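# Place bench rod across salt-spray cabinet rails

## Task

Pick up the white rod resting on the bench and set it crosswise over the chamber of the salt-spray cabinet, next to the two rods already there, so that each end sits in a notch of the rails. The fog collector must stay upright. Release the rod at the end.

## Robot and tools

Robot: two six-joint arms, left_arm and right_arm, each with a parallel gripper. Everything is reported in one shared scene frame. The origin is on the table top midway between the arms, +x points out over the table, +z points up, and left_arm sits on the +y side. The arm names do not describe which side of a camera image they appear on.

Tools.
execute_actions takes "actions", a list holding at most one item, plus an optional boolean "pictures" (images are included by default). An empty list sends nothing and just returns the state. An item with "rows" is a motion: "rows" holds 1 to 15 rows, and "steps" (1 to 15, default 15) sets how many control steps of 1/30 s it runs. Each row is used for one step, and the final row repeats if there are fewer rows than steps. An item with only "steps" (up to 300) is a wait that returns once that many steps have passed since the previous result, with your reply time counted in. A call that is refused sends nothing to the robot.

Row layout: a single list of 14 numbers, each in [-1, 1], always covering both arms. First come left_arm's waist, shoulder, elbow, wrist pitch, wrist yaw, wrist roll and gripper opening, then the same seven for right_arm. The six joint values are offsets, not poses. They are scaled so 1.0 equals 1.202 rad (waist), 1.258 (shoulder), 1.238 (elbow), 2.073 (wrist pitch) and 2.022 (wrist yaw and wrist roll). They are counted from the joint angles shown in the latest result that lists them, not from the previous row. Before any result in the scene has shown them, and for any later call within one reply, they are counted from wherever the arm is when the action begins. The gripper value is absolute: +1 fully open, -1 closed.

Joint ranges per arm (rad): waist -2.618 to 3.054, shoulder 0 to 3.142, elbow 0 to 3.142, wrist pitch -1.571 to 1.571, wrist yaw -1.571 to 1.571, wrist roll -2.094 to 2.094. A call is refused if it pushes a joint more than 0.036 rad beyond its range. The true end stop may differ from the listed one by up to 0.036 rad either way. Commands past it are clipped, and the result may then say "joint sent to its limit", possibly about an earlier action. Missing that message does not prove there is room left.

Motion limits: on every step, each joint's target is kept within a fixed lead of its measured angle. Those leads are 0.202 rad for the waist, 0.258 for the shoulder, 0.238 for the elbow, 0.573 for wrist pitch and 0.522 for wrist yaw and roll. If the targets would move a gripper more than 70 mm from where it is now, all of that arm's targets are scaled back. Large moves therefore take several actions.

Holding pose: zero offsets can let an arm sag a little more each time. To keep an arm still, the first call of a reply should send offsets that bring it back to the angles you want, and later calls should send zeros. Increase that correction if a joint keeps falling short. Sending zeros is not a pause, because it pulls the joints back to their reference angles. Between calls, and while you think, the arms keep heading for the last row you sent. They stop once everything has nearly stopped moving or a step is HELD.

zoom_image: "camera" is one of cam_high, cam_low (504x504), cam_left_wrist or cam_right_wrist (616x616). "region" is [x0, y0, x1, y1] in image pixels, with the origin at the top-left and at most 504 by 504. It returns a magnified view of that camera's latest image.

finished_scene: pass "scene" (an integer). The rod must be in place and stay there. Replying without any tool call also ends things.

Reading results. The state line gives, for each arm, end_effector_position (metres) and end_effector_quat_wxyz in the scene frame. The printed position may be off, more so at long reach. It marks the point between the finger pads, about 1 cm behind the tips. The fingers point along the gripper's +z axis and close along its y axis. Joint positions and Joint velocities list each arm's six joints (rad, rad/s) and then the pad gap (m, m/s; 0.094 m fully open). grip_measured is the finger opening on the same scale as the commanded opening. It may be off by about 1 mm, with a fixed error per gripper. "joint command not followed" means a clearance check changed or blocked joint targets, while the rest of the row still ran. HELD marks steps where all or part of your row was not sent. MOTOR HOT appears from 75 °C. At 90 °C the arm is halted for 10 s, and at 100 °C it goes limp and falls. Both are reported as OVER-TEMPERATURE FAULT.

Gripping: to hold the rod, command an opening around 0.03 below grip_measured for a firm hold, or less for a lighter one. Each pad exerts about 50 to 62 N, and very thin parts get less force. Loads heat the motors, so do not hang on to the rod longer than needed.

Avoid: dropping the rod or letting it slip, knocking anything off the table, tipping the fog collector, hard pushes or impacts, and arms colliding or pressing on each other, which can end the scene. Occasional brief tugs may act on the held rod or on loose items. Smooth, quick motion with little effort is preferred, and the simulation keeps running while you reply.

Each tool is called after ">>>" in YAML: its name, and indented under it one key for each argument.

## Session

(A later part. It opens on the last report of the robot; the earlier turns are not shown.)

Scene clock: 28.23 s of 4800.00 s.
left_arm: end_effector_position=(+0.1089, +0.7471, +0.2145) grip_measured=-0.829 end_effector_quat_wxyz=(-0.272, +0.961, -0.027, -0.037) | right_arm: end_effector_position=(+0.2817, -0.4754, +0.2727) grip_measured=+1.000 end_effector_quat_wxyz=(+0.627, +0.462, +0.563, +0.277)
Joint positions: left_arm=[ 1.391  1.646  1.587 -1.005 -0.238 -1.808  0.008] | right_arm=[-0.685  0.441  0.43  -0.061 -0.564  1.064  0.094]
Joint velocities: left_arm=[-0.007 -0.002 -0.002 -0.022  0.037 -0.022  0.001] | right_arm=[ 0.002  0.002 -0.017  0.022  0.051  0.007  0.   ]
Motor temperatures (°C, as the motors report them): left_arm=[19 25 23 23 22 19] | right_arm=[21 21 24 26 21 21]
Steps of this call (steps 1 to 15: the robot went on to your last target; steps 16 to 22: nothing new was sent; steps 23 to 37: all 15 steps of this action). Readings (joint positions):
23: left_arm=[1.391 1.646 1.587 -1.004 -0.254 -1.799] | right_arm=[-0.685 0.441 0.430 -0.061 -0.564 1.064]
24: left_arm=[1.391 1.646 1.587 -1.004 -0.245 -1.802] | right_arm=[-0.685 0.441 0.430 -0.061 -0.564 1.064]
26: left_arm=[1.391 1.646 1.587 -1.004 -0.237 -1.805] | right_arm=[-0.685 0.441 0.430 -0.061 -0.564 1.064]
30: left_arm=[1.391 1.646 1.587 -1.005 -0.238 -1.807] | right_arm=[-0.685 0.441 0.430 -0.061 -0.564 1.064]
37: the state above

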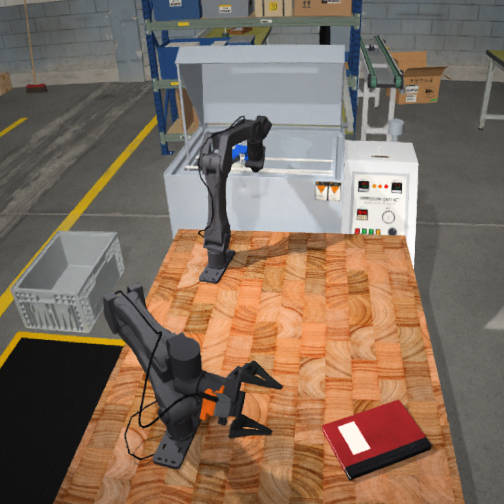

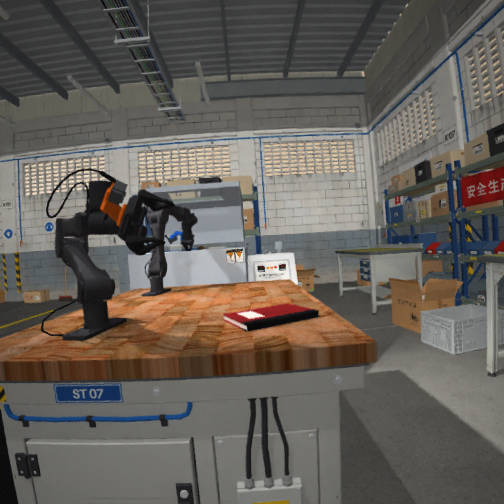

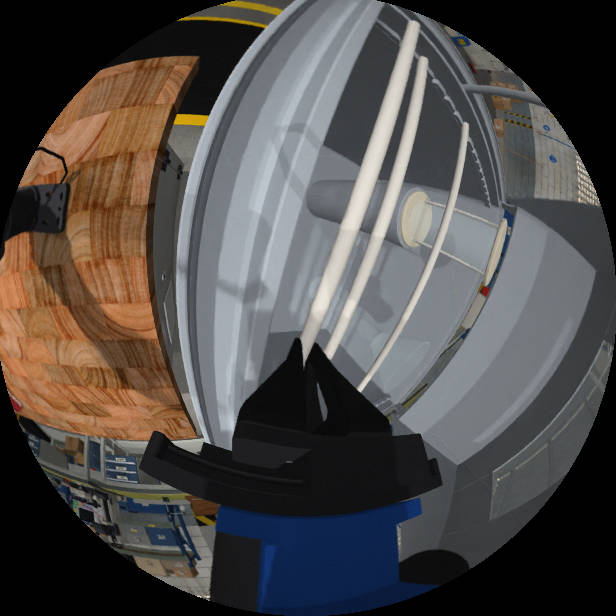

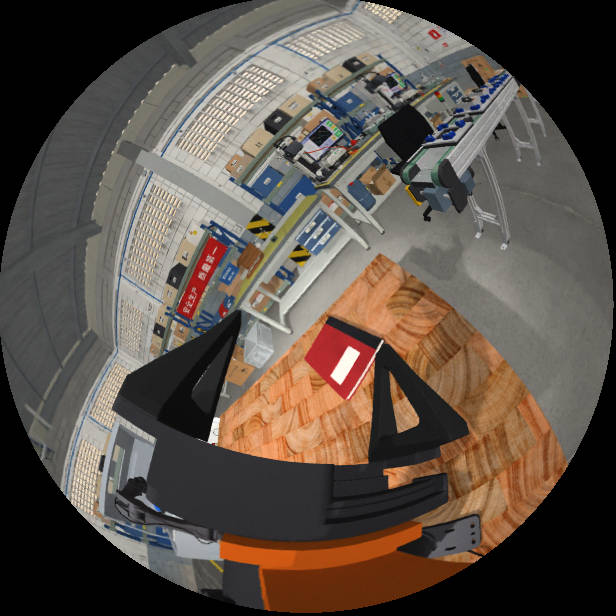

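>>> execute_actions:
  actions:
    - {"rows":[[0.012,0.022,0,-0.008,0.024,-0.008,-0.87,0,0,0,0,0,0,1]]}

>>> zoom_image:
  camera: "cam_high"
  region: [290,150,350,185]

>>> zoom_image:
  camera: "cam_left_wrist"
  region: [360,0,520,160]

Scene clock: 29.40 s of 4800.00 s.
left_arm: end_effector_position=(+0.1089, +0.7471, +0.2047) grip_measured=-0.830 end_effector_quat_wxyz=(-0.255, +0.966, -0.021, -0.029) | right_arm: end_effector_position=(+0.2817, -0.4754, +0.2727) grip_measured=+1.000 end_effector_quat_wxyz=(+0.627, +0.462, +0.563, +0.277)
Joint positions: left_arm=[ 1.402  1.666  1.587 -1.014 -0.211 -1.819  0.008] | right_arm=[-0.685  0.441  0.43  -0.061 -0.564  1.064  0.094]
Joint velocities: left_arm=[-0.017  0.007 -0.007  0.051  0.007 -0.007  0.   ] | right_arm=[ 0.002  0.027 -0.002  0.037  0.022 -0.007  0.   ]
Motor temperatures (°C, as the motors report them): left_arm=[19 25 23 23 22 19] | right_arm=[21 21 24 27 21 21]
Steps of this call (steps 1 to 15: the robot went on to your last target; steps 16 to 20: nothing new was sent; steps 21 to 35: all 15 steps of this action). Readings (joint positions):
21: left_arm=[1.392 1.647 1.587 -1.007 -0.235 -1.810] | right_arm=[-0.685 0.441 0.430 -0.061 -0.564 1.064]
22: left_arm=[1.395 1.649 1.587 -1.008 -0.229 -1.811] | right_arm=[-0.685 0.441 0.430 -0.061 -0.564 1.064]
24: left_arm=[1.399 1.656 1.587 -1.010 -0.219 -1.814] | right_arm=[-0.685 0.441 0.430 -0.061 -0.564 1.064]
28: left_arm=[1.402 1.666 1.587 -1.012 -0.212 -1.818] | right_arm=[-0.685 0.441 0.430 -0.061 -0.564 1.064]
35: the state above

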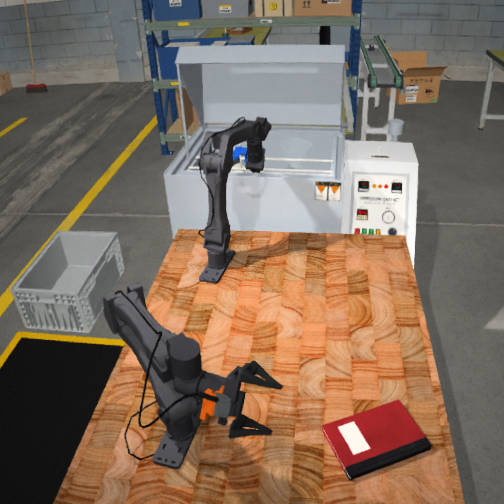

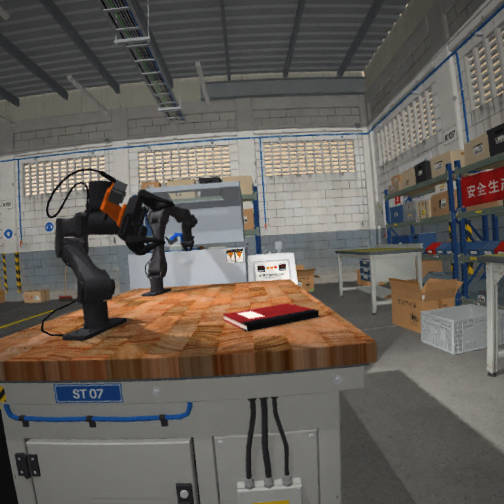

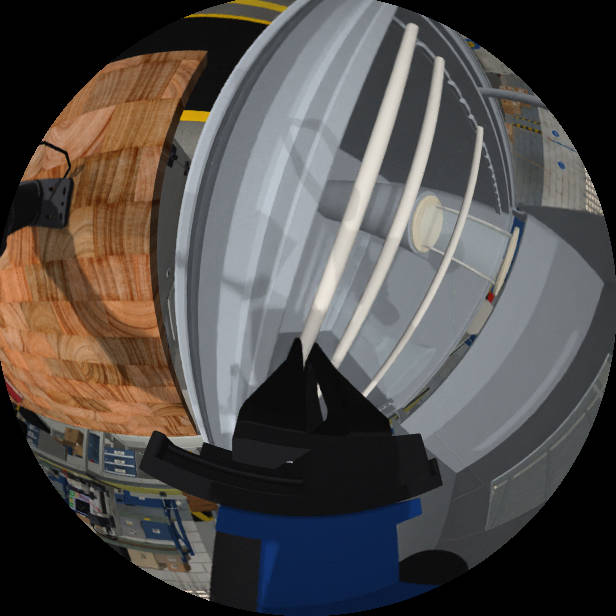

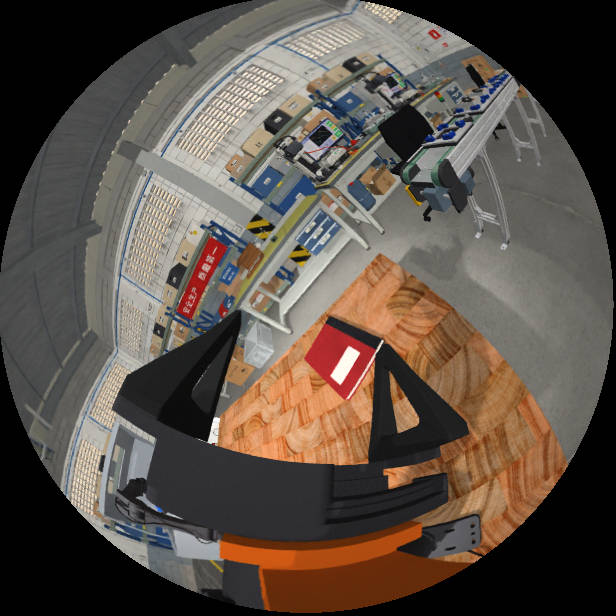

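Region (290, 150, 350, 185) of cam_high's 504x504 image, scaled by 8.400, with more detail than that image has; it fills the top 294 rows of this view, and the rest is white.

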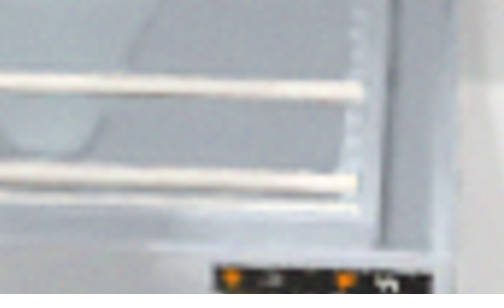

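Region (360, 0, 520, 160) of cam_left_wrist's 616x616 image, scaled by 3.150, with more detail than that image has.

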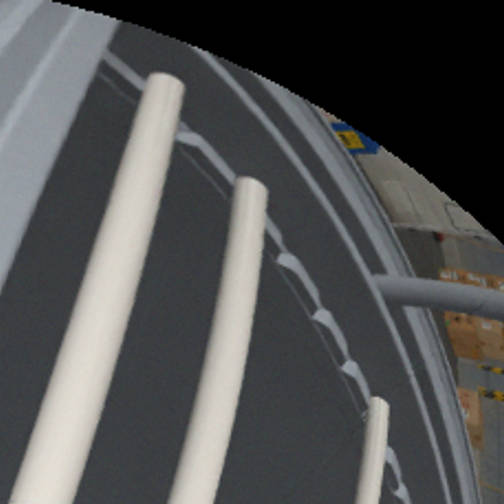

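Both ends look seated.

>>> execute_actions:
  actions:
    - {"rows":[[0,0,0,0,0,0,-0.84,0,0,0,0,0,0,1],[0,0,0,0,0,0,-0.82,0,0,0,0,0,0,1],[0,0,0,0,0,0,-0.8,0,0,0,0,0,0,1],[0,0,0,0,0,0,-0.65,0,0,0,0,0,0,1]],"steps":12}
  pictures: false

>>> execute_actions:
  actions:
    - {"rows":[[0,-0.03,0,0,0,0,-0.65,0,0,0,0,0,0,1],[0,-0.06,0,0,0,0,-0.65,0,0,0,0,0,0,1],[0,-0.1,0,0,0,0,-0.65,0,0,0,0,0,0,1]],"steps":12}
  pictures: false

>>> execute_actions:
  actions:
    - {"rows":[[0,-0.08,0.05,-0.06,0.1,0.8,-0.65,0,0,0,0,0,0,1]],"steps":15}
  pictures: false

>>> execute_actions:
  actions:
    - {"steps":10}

>>> zoom_image:
  camera: "cam_left_wrist"
  region: [30,100,480,340]

Scene clock: 30.87 s of 4800.00 s.
left_arm: end_effector_position=(+0.1095, +0.7474, +0.2049) grip_measured=-0.652 end_effector_quat_wxyz=(-0.256, +0.966, -0.021, -0.028) | right_arm: end_effector_position=(+0.2817, -0.4754, +0.2727) grip_measured=+1.000 end_effector_quat_wxyz=(+0.627, +0.462, +0.563, +0.277)
Joint positions: left_arm=[ 1.402  1.666  1.587 -1.012 -0.208 -1.82   0.016] | right_arm=[-0.685  0.441  0.43  -0.061 -0.564  1.064  0.094]
Joint velocities: left_arm=[-0.007 -0.012 -0.017 -0.022  0.007 -0.037  0.001] | right_arm=[-0.002  0.017 -0.012 -0.007 -0.037  0.051  0.   ]
Motor temperatures (°C, as the motors report them): left_arm=[19 25 23 23 22 19] | right_arm=[21 21 24 27 21 21]
Steps of this call (steps 1 to 15: the robot went on to your last target; steps 16 to 32: nothing new was sent; steps 33 to 44: all 12 steps of this action). Readings (joint positions):
33: left_arm=[1.402 1.666 1.587 -1.014 -0.211 -1.820] | right_arm=[-0.685 0.441 0.430 -0.061 -0.564 1.064]
34: left_arm=[1.402 1.666 1.587 -1.014 -0.211 -1.820] | right_arm=[-0.685 0.441 0.430 -0.061 -0.564 1.064]
36: left_arm=[1.402 1.666 1.587 -1.014 -0.211 -1.820] | right_arm=[-0.685 0.441 0.430 -0.061 -0.564 1.064]
40: left_arm=[1.402 1.666 1.587 -1.012 -0.209 -1.820] | right_arm=[-0.685 0.441 0.430 -0.061 -0.564 1.064]
44: the state above

Scene clock: 31.27 s of 4800.00 s.
left_arm: end_effector_position=(+0.1059, +0.7348, +0.2552) grip_measured=-0.652 end_effector_quat_wxyz=(-0.317, +0.948, -0.014, -0.004) | right_arm: end_effector_position=(+0.2817, -0.4754, +0.2727) grip_measured=+1.000 end_effector_quat_wxyz=(+0.627, +0.462, +0.563, +0.277)
Joint positions: left_arm=[ 1.402  1.535  1.585 -1.004 -0.204 -1.82   0.016] | right_arm=[-0.685  0.441  0.43  -0.061 -0.564  1.064  0.094]
Joint velocities: left_arm=[-0.002  0.042  0.002  0.022  0.007  0.037 -0.001] | right_arm=[-0.002  0.007 -0.017  0.022  0.022  0.007  0.   ]
Motor temperatures (°C, as the motors report them): left_arm=[19 25 23 23 22 19] | right_arm=[21 21 24 27 21 21]
Steps of this call (steps 1 to 12: all 12 steps of this action). Readings (joint positions):
1: left_arm=[1.402 1.664 1.587 -1.011 -0.208 -1.820] | right_arm=[-0.685 0.441 0.430 -0.061 -0.564 1.064]
2: left_arm=[1.402 1.659 1.587 -1.010 -0.207 -1.820] | right_arm=[-0.685 0.441 0.430 -0.061 -0.564 1.064]
4: left_arm=[1.402 1.627 1.585 -1.009 -0.204 -1.820] | right_arm=[-0.685 0.441 0.430 -0.061 -0.564 1.064]
8: left_arm=[1.402 1.546 1.585 -1.005 -0.204 -1.820] | right_arm=[-0.685 0.441 0.430 -0.061 -0.564 1.064]
12: the state above

Scene clock: 31.77 s of 4800.00 s.
left_arm: end_effector_position=(+0.1283, +0.6968, +0.2919) grip_measured=-0.652 end_effector_quat_wxyz=(-0.300, +0.701, -0.634, -0.130) | right_arm: end_effector_position=(+0.2817, -0.4754, +0.2727) grip_measured=+1.000 end_effector_quat_wxyz=(+0.627, +0.462, +0.563, +0.277)
Joint positions: left_arm=[ 1.403  1.434  1.633 -1.105 -0.01  -0.438  0.016] | right_arm=[-0.685  0.441  0.43  -0.061 -0.564  1.064  0.094]
Joint velocities: left_arm=[-0.007 -0.022 -0.007  0.007  0.095  1.575 -0.   ] | right_arm=[-0.002 -0.007 -0.012  0.007 -0.051  0.051  0.   ]
Motor temperatures (°C, as the motors report them): left_arm=[19 25 23 23 22 19] | right_arm=[21 21 24 27 21 21]
Steps of this call (steps 1 to 15: all 15 steps of this action). Readings (joint positions):
1: left_arm=[1.403 1.529 1.588 -1.016 -0.174 -1.738] | right_arm=[-0.685 0.441 0.430 -0.061 -0.564 1.064]
2: left_arm=[1.403 1.518 1.592 -1.036 -0.138 -1.639] | right_arm=[-0.685 0.441 0.430 -0.061 -0.564 1.064]
4: left_arm=[1.403 1.485 1.603 -1.066 -0.085 -1.442] | right_arm=[-0.685 0.441 0.430 -0.061 -0.564 1.064]
8: left_arm=[1.403 1.437 1.631 -1.088 -0.035 -1.048] | right_arm=[-0.685 0.441 0.430 -0.061 -0.564 1.064]
15: the state above

Scene clock: 32.10 s of 4800.00 s.
left_arm: end_effector_position=(+0.1285, +0.6950, +0.2907) grip_measured=-0.652 end_effector_quat_wxyz=(-0.283, +0.634, -0.703, -0.156) | right_arm: end_effector_position=(+0.2817, -0.4754, +0.2727) grip_measured=+1.000 end_effector_quat_wxyz=(+0.627, +0.462, +0.563, +0.277)
Joint positions: left_arm=[ 1.403  1.434  1.633 -1.113 -0.005 -0.237  0.016] | right_arm=[-0.685  0.441  0.43  -0.061 -0.564  1.064  0.094]
Joint velocities: left_arm=[ 0.002  0.007 -0.012  0.022  0.051  0.154  0.001] | right_arm=[-0.002  0.017 -0.022 -0.007 -0.007  0.066  0.   ]
Motor temperatures (°C, as the motors report them): left_arm=[19 25 23 23 22 19] | right_arm=[21 21 24 27 21 21]
Steps of this call (steps 1 to 10: the robot went on to your last target). Readings (joint positions):
1: left_arm=[1.403 1.434 1.633 -1.107 -0.008 -0.393] | right_arm=[-0.685 0.441 0.430 -0.061 -0.564 1.064]
2: left_arm=[1.403 1.434 1.633 -1.108 -0.007 -0.357] | right_arm=[-0.685 0.441 0.430 -0.061 -0.564 1.064]
4: left_arm=[1.403 1.434 1.633 -1.110 -0.006 -0.305] | right_arm=[-0.685 0.441 0.430 -0.061 -0.564 1.064]
8: left_arm=[1.403 1.434 1.633 -1.112 -0.005 -0.250] | right_arm=[-0.685 0.441 0.430 -0.061 -0.564 1.064]
10: the state above

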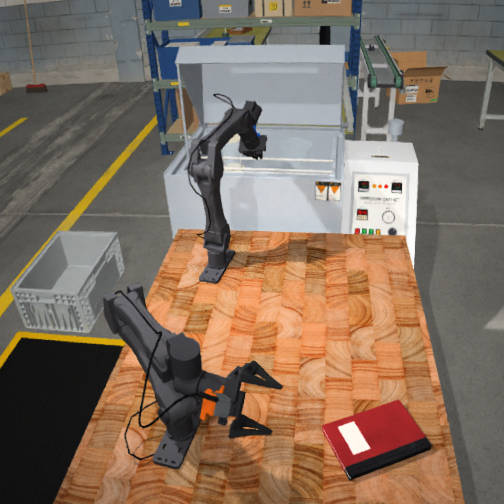

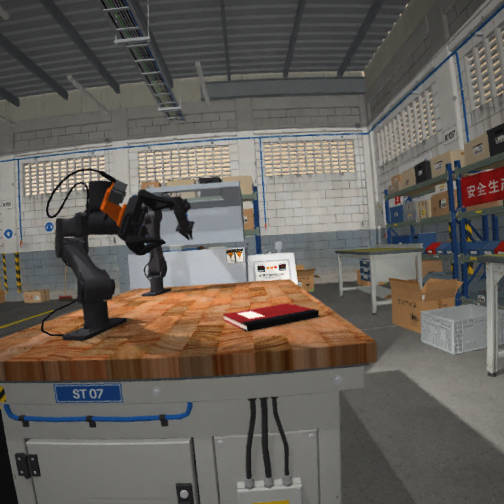

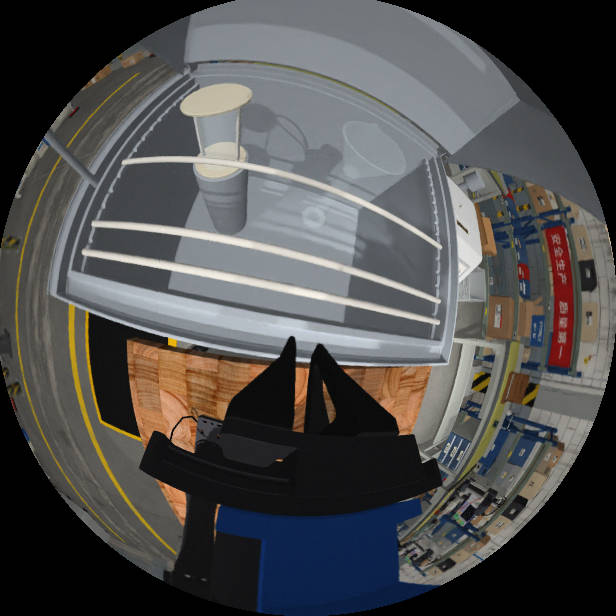

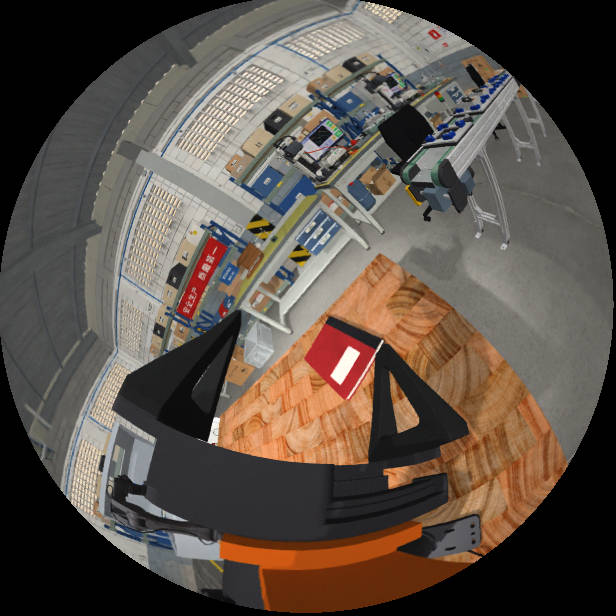

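Region (30, 100, 480, 340) of cam_left_wrist's 616x616 image, scaled by 1.120, with more detail than that image has; it fills the top 269 rows of this view, and the rest is white.

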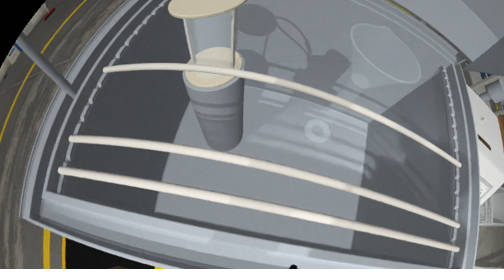

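>>> zoom_image:
  camera: "cam_left_wrist"
  region: [50,150,170,290]

>>> zoom_image:
  camera: "cam_left_wrist"
  region: [380,230,480,350]

Region (50, 150, 170, 290) of cam_left_wrist's 616x616 image, scaled by 3.600, with more detail than that image has; it fills the left 432 columns of this view, and the rest is white.

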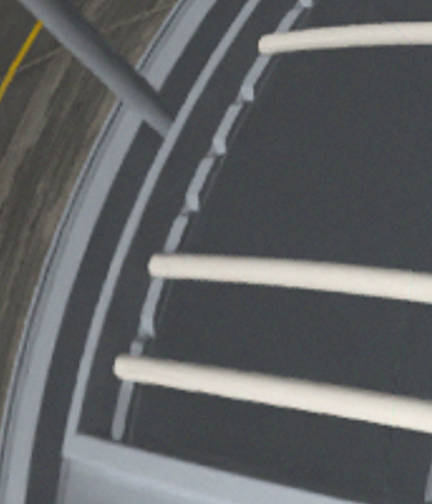

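Region (380, 230, 480, 350) of cam_left_wrist's 616x616 image, scaled by 4.200, with more detail than that image has.

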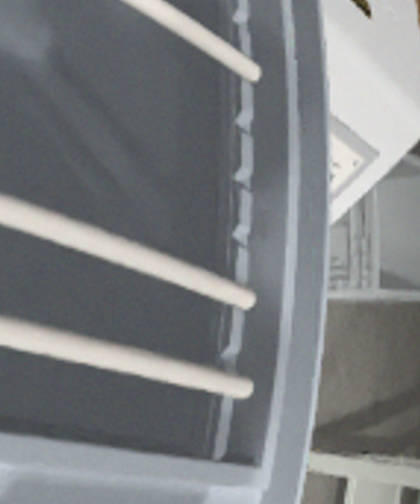

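>>> execute_actions:
  actions:
    - {"rows":[[0,0.06,-0.045,0.04,-0.09,-0.79,-0.4,0,0,0,0,0,0,1]]}
  pictures: false

>>> execute_actions:
  actions:
    - {"steps":15}
  pictures: false

>>> execute_actions:
  actions:
    - {"rows":[[0,0.03,0,0,0,0,-0.4,0,0,0,0,0,0,1],[0,0.06,0,0,0,0,-0.4,0,0,0,0,0,0,1],[0,0.1,0,0,0,0,-0.4,0,0,0,0,0,0,1]]}

Scene clock: 34.13 s of 4800.00 s.
left_arm: end_effector_position=(+0.1097, +0.7246, +0.2568) grip_measured=-0.402 end_effector_quat_wxyz=(-0.307, +0.944, -0.120, -0.020) | right_arm: end_effector_position=(+0.2817, -0.4754, +0.2727) grip_measured=+1.000 end_effector_quat_wxyz=(+0.627, +0.462, +0.563, +0.277)
Joint positions: left_arm=[ 1.402  1.515  1.585 -1.035 -0.164 -1.611  0.028] | right_arm=[-0.685  0.441  0.43  -0.061 -0.564  1.064  0.094]
Joint velocities: left_arm=[-0.017 -0.012 -0.007  0.051 -0.081 -1.502  0.   ] | right_arm=[ 0.007 -0.002  0.007 -0.022 -0.037 -0.007  0.   ]
Motor temperatures (°C, as the motors report them): left_arm=[19 24 23 24 22 19] | right_arm=[21 21 24 27 21 21]
Steps of this call (steps 1 to 30: the robot went on to your last target; steps 31 to 46: nothing new was sent; steps 47 to 61: all 15 steps of this action). Readings (joint positions):
47: left_arm=[1.402 1.439 1.629 -1.104 -0.028 -0.295] | right_arm=[-0.685 0.441 0.430 -0.061 -0.564 1.064]
48: left_arm=[1.402 1.446 1.624 -1.088 -0.058 -0.396] | right_arm=[-0.685 0.441 0.430 -0.061 -0.564 1.064]
50: left_arm=[1.402 1.472 1.612 -1.064 -0.101 -0.596] | right_arm=[-0.685 0.441 0.430 -0.061 -0.564 1.064]
54: left_arm=[1.402 1.512 1.588 -1.047 -0.143 -0.997] | right_arm=[-0.685 0.441 0.430 -0.061 -0.564 1.064]
61: the state above

Scene clock: 34.63 s of 4800.00 s.
left_arm: end_effector_position=(+0.1093, +0.7264, +0.2580) grip_measured=-0.402 end_effector_quat_wxyz=(-0.311, +0.950, -0.018, +0.011) | right_arm: end_effector_position=(+0.2817, -0.4754, +0.2727) grip_measured=+1.000 end_effector_quat_wxyz=(+0.627, +0.462, +0.563, +0.277)
Joint positions: left_arm=[ 1.402  1.515  1.585 -1.027 -0.17  -1.823  0.028] | right_arm=[-0.685  0.441  0.43  -0.061 -0.564  1.064  0.094]
Joint velocities: left_arm=[ 0.002  0.017 -0.007 -0.051 -0.022 -0.066 -0.   ] | right_arm=[ 0.007 -0.012  0.002  0.037  0.022  0.095  0.   ]
Motor temperatures (°C, as the motors report them): left_arm=[19 24 23 24 22 19] | right_arm=[21 21 24 27 21 21]
Steps of this call (steps 1 to 15: the robot went on to your last target). Readings (joint positions):
1: left_arm=[1.402 1.515 1.585 -1.034 -0.166 -1.656] | right_arm=[-0.685 0.441 0.430 -0.061 -0.564 1.064]
2: left_arm=[1.402 1.515 1.585 -1.033 -0.167 -1.691] | right_arm=[-0.685 0.441 0.430 -0.061 -0.564 1.064]
4: left_arm=[1.402 1.515 1.585 -1.031 -0.168 -1.742] | right_arm=[-0.685 0.441 0.430 -0.061 -0.564 1.064]
8: left_arm=[1.402 1.515 1.585 -1.029 -0.169 -1.795] | right_arm=[-0.685 0.441 0.430 -0.061 -0.564 1.064]
15: the state above

Scene clock: 35.13 s of 4800.00 s.
left_arm: end_effector_position=(+0.1167, +0.7467, +0.2117) grip_measured=-0.402 end_effector_quat_wxyz=(-0.264, +0.964, -0.022, -0.004) | right_arm: end_effector_position=(+0.2817, -0.4754, +0.2727) grip_measured=+1.000 end_effector_quat_wxyz=(+0.627, +0.462, +0.563, +0.277)
Joint positions: left_arm=[ 1.402  1.648  1.585 -0.997 -0.169 -1.825  0.028] | right_arm=[-0.685  0.441  0.43  -0.061 -0.564  1.064  0.094]
Joint velocities: left_arm=[ 0.002 -0.017 -0.007  0.007  0.007 -0.022  0.001] | right_arm=[-0.012 -0.002  0.007  0.007  0.051 -0.037  0.   ]
Motor temperatures (°C, as the motors report them): left_arm=[19 24 23 24 22 19] | right_arm=[21 21 24 27 21 21]
Steps of this call (steps 1 to 15: all 15 steps of this action). Readings (joint positions):
1: left_arm=[1.402 1.517 1.585 -1.027 -0.170 -1.824] | right_arm=[-0.685 0.441 0.430 -0.061 -0.564 1.064]
2: left_arm=[1.402 1.524 1.585 -1.026 -0.170 -1.824] | right_arm=[-0.685 0.441 0.430 -0.061 -0.564 1.064]
4: left_arm=[1.402 1.558 1.585 -1.021 -0.170 -1.824] | right_arm=[-0.685 0.441 0.430 -0.061 -0.564 1.064]
8: left_arm=[1.402 1.641 1.585 -1.004 -0.170 -1.825] | right_arm=[-0.685 0.441 0.430 -0.061 -0.564 1.064]
15: the state above

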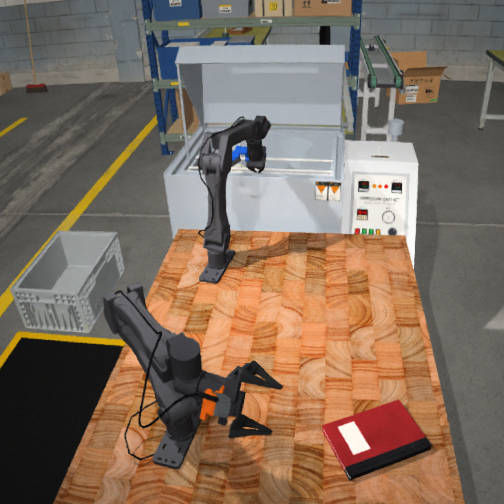

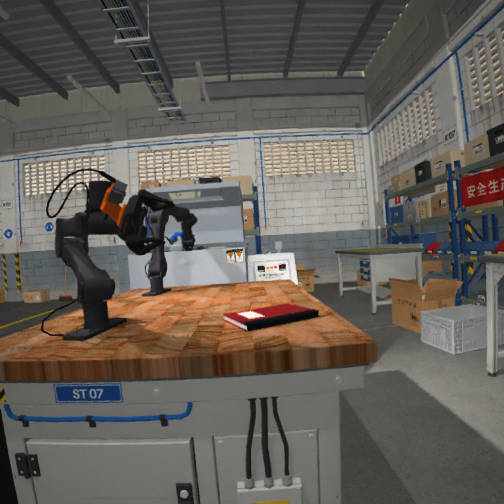

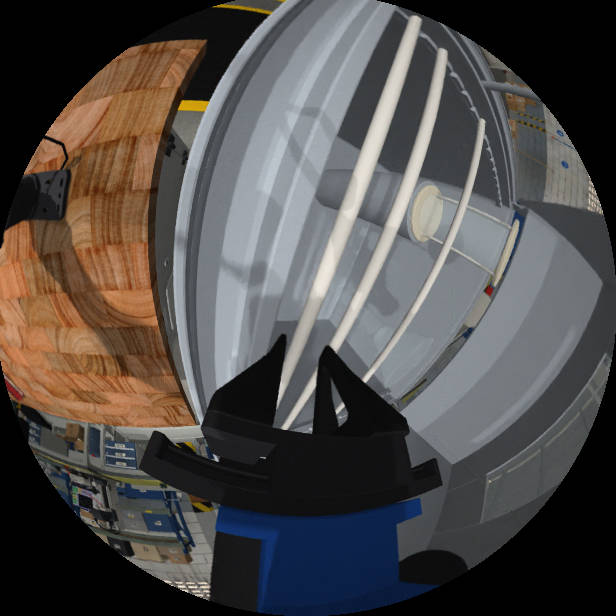

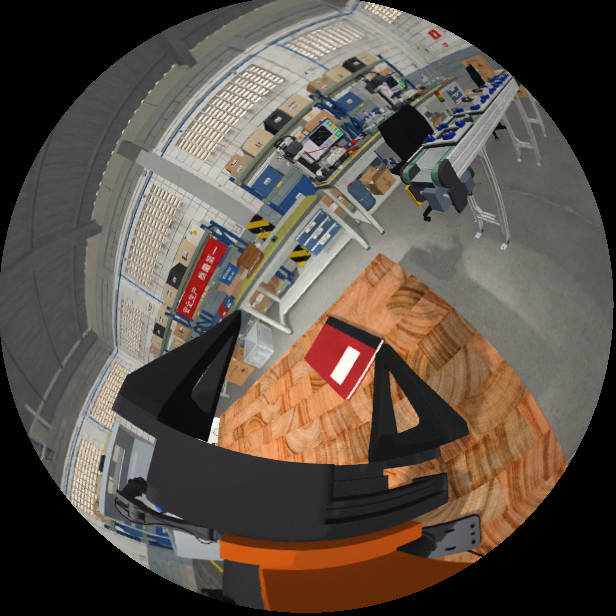

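>>> execute_actions:
  actions:
    - {"rows":[[0,0.015,0,0,0,0,-0.45,0,0,0,0,0,0,1],[0,0.025,0,0,0,0,-0.5,0,0,0,0,0,0,1],[0,0.025,0,0,0,0,-0.55,0,0,0,0,0,0,1],[0,0.025,0,0,0,0,-0.6,0,0,0,0,0,0,1],[0,0.025,0,0,0,0,-0.65,0,0,0,0,0,0,1],[0,0.025,0,0,0,0,-0.7,0,0,0,0,0,0,1],[0,0.025,0,0.012,0,0,-0.75,0,0,0,0,0,0,1],[0,0.025,0,0.012,0,0,-0.79,0,0,0,0,0,0,1]]}

>>> zoom_image:
  camera: "cam_high"
  region: [290,150,350,185]

>>> zoom_image:
  camera: "cam_left_wrist"
  region: [360,0,520,160]

Scene clock: 36.33 s of 4800.00 s.
left_arm: end_effector_position=(+0.1185, +0.7511, +0.2052) grip_measured=-0.786 end_effector_quat_wxyz=(-0.261, +0.965, -0.023, -0.005) | right_arm: end_effector_position=(+0.2817, -0.4754, +0.2727) grip_measured=+1.000 end_effector_quat_wxyz=(+0.627, +0.462, +0.563, +0.277)
Joint positions: left_arm=[ 1.402  1.669  1.585 -0.984 -0.168 -1.825  0.01 ] | right_arm=[-0.685  0.441  0.43  -0.061 -0.564  1.064  0.094]
Joint velocities: left_arm=[-0.002 -0.017 -0.007 -0.022  0.037 -0.022  0.001] | right_arm=[-0.007 -0.017 -0.002 -0.037 -0.037  0.037  0.   ]
Motor temperatures (°C, as the motors report them): left_arm=[19 24 23 24 22 19] | right_arm=[21 21 24 27 21 21]
Steps of this call (steps 1 to 15: the robot went on to your last target; steps 16 to 21: nothing new was sent; steps 22 to 36: all 15 steps of this action). Readings (joint positions):
22: left_arm=[1.402 1.648 1.585 -0.997 -0.169 -1.825] | right_arm=[-0.685 0.441 0.430 -0.061 -0.564 1.064]
23: left_arm=[1.402 1.650 1.585 -0.997 -0.169 -1.825] | right_arm=[-0.685 0.441 0.430 -0.061 -0.564 1.064]
25: left_arm=[1.402 1.655 1.585 -0.995 -0.169 -1.825] | right_arm=[-0.685 0.441 0.430 -0.061 -0.564 1.064]
29: left_arm=[1.402 1.668 1.585 -0.990 -0.168 -1.825] | right_arm=[-0.685 0.441 0.430 -0.061 -0.564 1.064]
36: the state above

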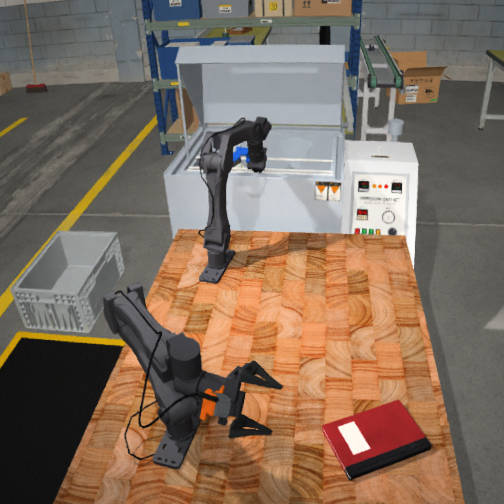

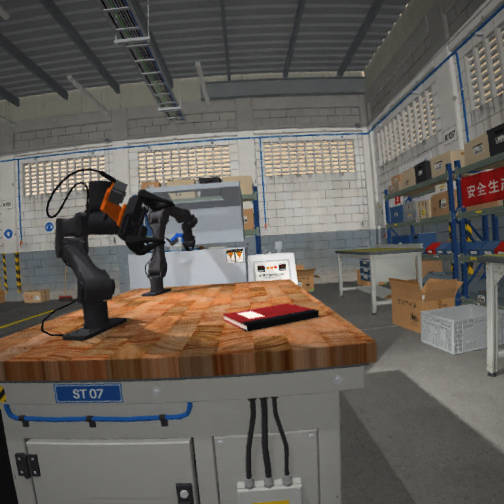

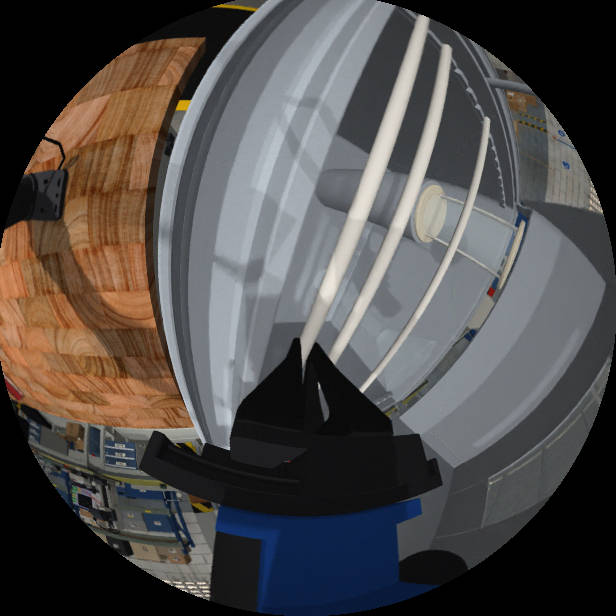

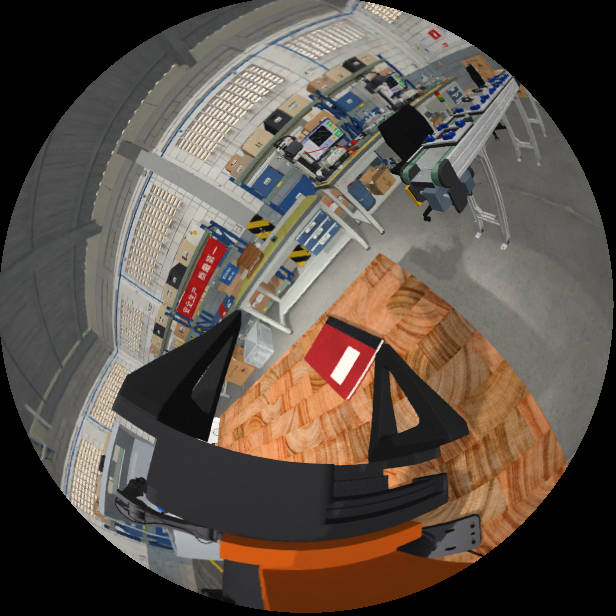

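Region (290, 150, 350, 185) of cam_high's 504x504 image, scaled by 8.400, with more detail than that image has; it fills the top 294 rows of this view, and the rest is white.

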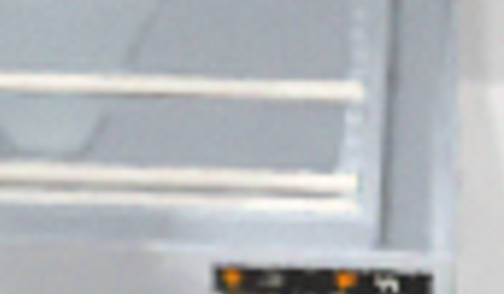

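Region (360, 0, 520, 160) of cam_left_wrist's 616x616 image, scaled by 3.150, with more detail than that image has.

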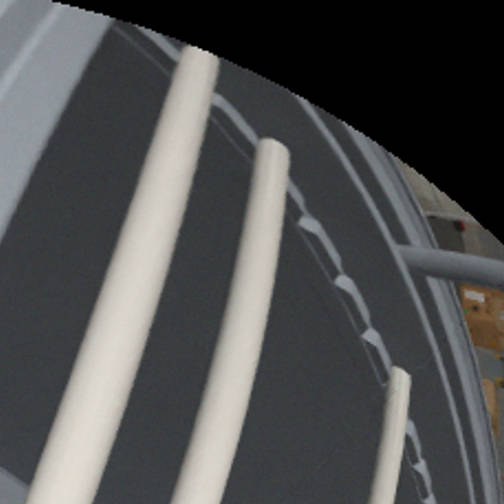

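Nudge it a little further out, then open and lift along the tool axis.

>>> execute_actions:
  actions:
    - {"rows":[[0,0,0,0.014,0,0,-0.76,0,0,0,0,0,0,1],[0,0,0,0.014,0,0,-0.76,0,0,0,0,0,0,1],[0,0,0,0.014,0,0,-0.76,0,0,0,0,0,0,1],[0,0,0,0.014,0,0,-0.76,0,0,0,0,0,0,1],[0,0,0,0.014,0,0,-0.76,0,0,0,0,0,0,1],[0,0,0,0.014,0,0,-0.76,0,0,0,0,0,0,1],[0,0,0,0.005,0,0,-0.6,0,0,0,0,0,0,1]]}
  pictures: false

>>> execute_actions:
  actions:
    - {"rows":[[0,-0.03,0,0,0,0,-0.6,0,0,0,0,0,0,1],[0,-0.06,0,0,0,0,-0.6,0,0,0,0,0,0,1],[0,-0.1,0,0,0,0,-0.6,0,0,0,0,0,0,1]],"steps":12}
  pictures: false

>>> execute_actions:
  actions:
    - {"rows":[[0,-0.08,0.05,-0.07,0.08,0.8,-0.6,0,0,0,0,0,0,1]],"steps":15}
  pictures: false

>>> execute_actions:
  actions:
    - {"steps":10}

>>> zoom_image:
  camera: "cam_left_wrist"
  region: [50,150,170,290]

>>> zoom_image:
  camera: "cam_left_wrist"
  region: [380,230,480,350]

Scene clock: 41.10 s of 4800.00 s.
left_arm: end_effector_position=(+0.1205, +0.7557, +0.2079) grip_measured=-0.602 end_effector_quat_wxyz=(-0.271, +0.962, -0.022, -0.000) | right_arm: end_effector_position=(+0.2817, -0.4754, +0.2727) grip_measured=+1.000 end_effector_quat_wxyz=(+0.627, +0.462, +0.563, +0.277)
Joint positions: left_arm=[ 1.402  1.669  1.585 -0.961 -0.166 -1.825  0.019] | right_arm=[-0.685  0.441  0.43  -0.061 -0.564  1.064  0.094]
Joint velocities: left_arm=[ 0.002 -0.007 -0.002 -0.007  0.022 -0.037 -0.001] | right_arm=[ 0.007 -0.017 -0.002 -0.037  0.007 -0.007  0.   ]
Motor temperatures (°C, as the motors report them): left_arm=[19 24 23 24 22 19] | right_arm=[21 21 24 27 21 21]
Steps of this call (steps 1 to 15: the robot went on to your last target; steps 16 to 90: nothing new was sent; then 1.27 s passed at rest; steps 91 to 105: all 15 steps of this action). Readings (joint positions):
91: left_arm=[1.402 1.669 1.585 -0.982 -0.168 -1.825] | right_arm=[-0.685 0.441 0.430 -0.061 -0.564 1.064]
92: left_arm=[1.402 1.669 1.585 -0.978 -0.168 -1.825] | right_arm=[-0.685 0.441 0.430 -0.061 -0.564 1.064]
94: left_arm=[1.402 1.669 1.585 -0.968 -0.167 -1.825] | right_arm=[-0.685 0.441 0.430 -0.061 -0.564 1.064]
98: left_arm=[1.402 1.669 1.585 -0.961 -0.167 -1.825] | right_arm=[-0.685 0.441 0.430 -0.061 -0.564 1.064]
105: the state above

Scene clock: 41.50 s of 4800.00 s.
left_arm: end_effector_position=(+0.1165, +0.7427, +0.2598) grip_measured=-0.602 end_effector_quat_wxyz=(-0.333, +0.942, -0.016, +0.022) | right_arm: end_effector_position=(+0.2817, -0.4754, +0.2727) grip_measured=+1.000 end_effector_quat_wxyz=(+0.627, +0.462, +0.563, +0.277)
Joint positions: left_arm=[ 1.402  1.537  1.583 -0.952 -0.163 -1.825  0.019] | right_arm=[-0.685  0.441  0.43  -0.061 -0.564  1.064  0.094]
Joint velocities: left_arm=[-0.002  0.046 -0.007 -0.022  0.066 -0.037 -0.   ] | right_arm=[-0.007  0.002 -0.002 -0.051  0.007  0.066  0.   ]
Motor temperatures (°C, as the motors report them): left_arm=[19 25 23 24 22 19] | right_arm=[21 21 24 27 21 21]
Steps of this call (steps 1 to 12: all 12 steps of this action). Readings (joint positions):
1: left_arm=[1.402 1.668 1.585 -0.960 -0.166 -1.825] | right_arm=[-0.685 0.441 0.430 -0.061 -0.564 1.064]
2: left_arm=[1.402 1.662 1.585 -0.960 -0.165 -1.825] | right_arm=[-0.685 0.441 0.430 -0.061 -0.564 1.064]
4: left_arm=[1.402 1.630 1.583 -0.959 -0.163 -1.825] | right_arm=[-0.685 0.441 0.430 -0.061 -0.564 1.064]
8: left_arm=[1.402 1.549 1.583 -0.954 -0.163 -1.825] | right_arm=[-0.685 0.441 0.430 -0.061 -0.564 1.064]
12: the state above

Scene clock: 42.00 s of 4800.00 s.
left_arm: end_effector_position=(+0.1312, +0.7025, +0.2952) grip_measured=-0.602 end_effector_quat_wxyz=(-0.312, +0.698, -0.630, -0.133) | right_arm: end_effector_position=(+0.2817, -0.4754, +0.2727) grip_measured=+1.000 end_effector_quat_wxyz=(+0.627, +0.462, +0.563, +0.277)
Joint positions: left_arm=[ 1.402  1.436  1.631 -1.073 -0.007 -0.443  0.019] | right_arm=[-0.685  0.441  0.43  -0.061 -0.564  1.064  0.094]
Joint velocities: left_arm=[ 0.002  0.012  0.002 -0.037 -0.022  1.458  0.001] | right_arm=[ 0.022 -0.012 -0.012  0.066  0.007 -0.066  0.   ]
Motor temperatures (°C, as the motors report them): left_arm=[19 25 23 24 22 19] | right_arm=[21 21 24 27 21 21]
Steps of this call (steps 1 to 15: all 15 steps of this action). Readings (joint positions):
1: left_arm=[1.402 1.532 1.586 -0.967 -0.138 -1.743] | right_arm=[-0.685 0.441 0.430 -0.061 -0.564 1.064]
2: left_arm=[1.402 1.521 1.589 -0.990 -0.110 -1.644] | right_arm=[-0.685 0.441 0.430 -0.061 -0.564 1.064]
4: left_arm=[1.402 1.488 1.601 -1.027 -0.068 -1.447] | right_arm=[-0.685 0.441 0.430 -0.061 -0.564 1.064]
8: left_arm=[1.402 1.440 1.628 -1.054 -0.028 -1.053] | right_arm=[-0.685 0.441 0.430 -0.061 -0.564 1.064]
15: the state above

Scene clock: 42.33 s of 4800.00 s.
left_arm: end_effector_position=(+0.1312, +0.7008, +0.2938) grip_measured=-0.602 end_effector_quat_wxyz=(-0.295, +0.632, -0.699, -0.160) | right_arm: end_effector_position=(+0.2817, -0.4754, +0.2727) grip_measured=+1.000 end_effector_quat_wxyz=(+0.627, +0.462, +0.563, +0.277)
Joint positions: left_arm=[ 1.402  1.436  1.631 -1.081 -0.004 -0.242  0.019] | right_arm=[-0.685  0.441  0.43  -0.061 -0.564  1.064  0.094]
Joint velocities: left_arm=[ 0.007 -0.002 -0.007 -0.007 -0.007  0.11  -0.001] | right_arm=[ 0.007  0.017 -0.002 -0.022  0.022 -0.081  0.   ]
Motor temperatures (°C, as the motors report them): left_arm=[19 25 23 24 22 19] | right_arm=[21 21 24 27 21 21]
Steps of this call (steps 1 to 10: the robot went on to your last target). Readings (joint positions):
1: left_arm=[1.402 1.436 1.631 -1.075 -0.007 -0.398] | right_arm=[-0.685 0.441 0.430 -0.061 -0.564 1.064]
2: left_arm=[1.402 1.436 1.631 -1.077 -0.006 -0.362] | right_arm=[-0.685 0.441 0.430 -0.061 -0.564 1.064]
4: left_arm=[1.402 1.436 1.631 -1.078 -0.005 -0.310] | right_arm=[-0.685 0.441 0.430 -0.061 -0.564 1.064]
8: left_arm=[1.402 1.436 1.631 -1.081 -0.005 -0.255] | right_arm=[-0.685 0.441 0.430 -0.061 -0.564 1.064]
10: the state above

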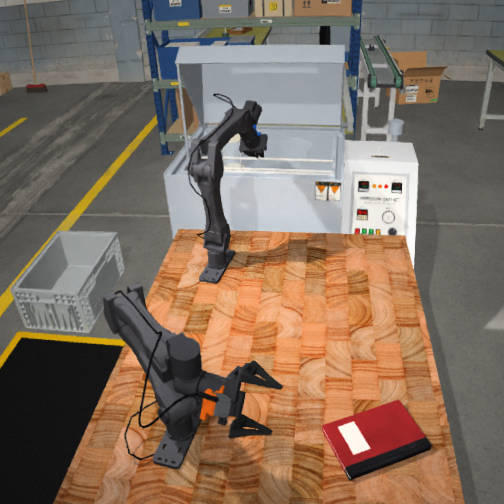

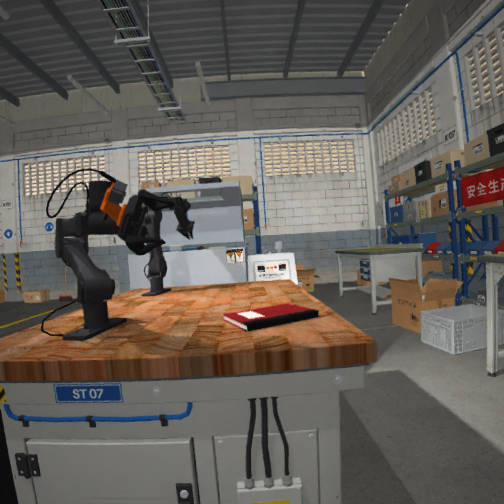

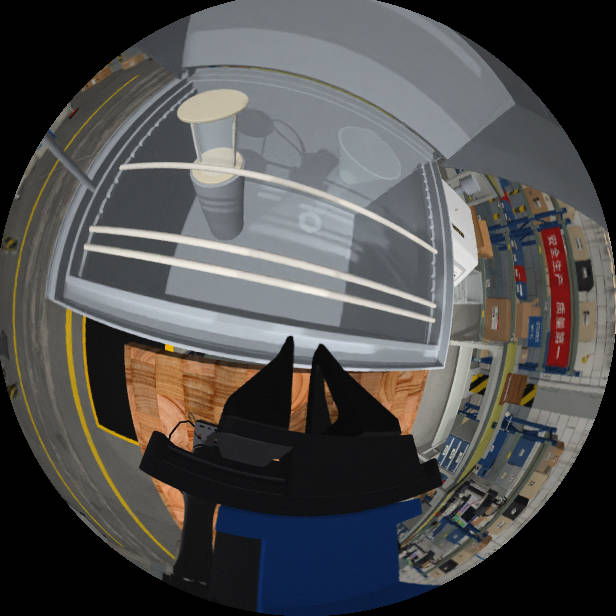

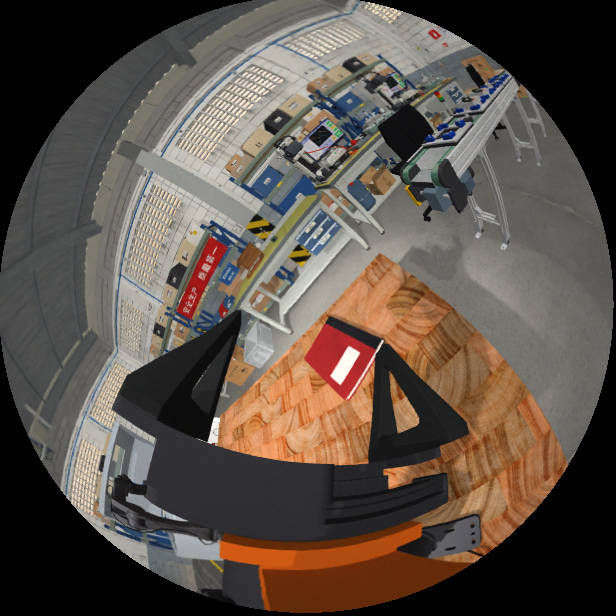

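Region (50, 150, 170, 290) of cam_left_wrist's 616x616 image, scaled by 3.600, with more detail than that image has; it fills the left 432 columns of this view, and the rest is white.

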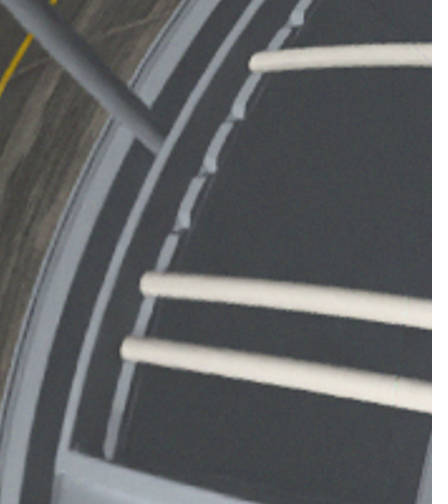

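Region (380, 230, 480, 350) of cam_left_wrist's 616x616 image, scaled by 4.200, with more detail than that image has.

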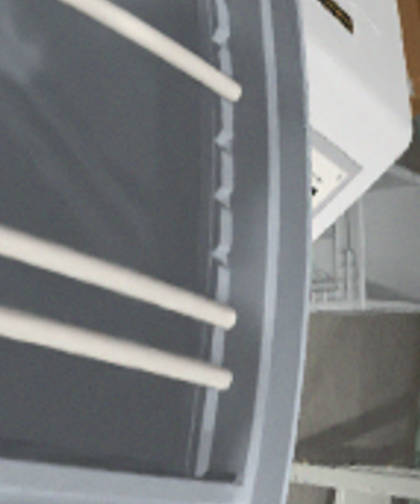

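>>> finished_scene:
  scene: 2

The scene is finished: the task was done.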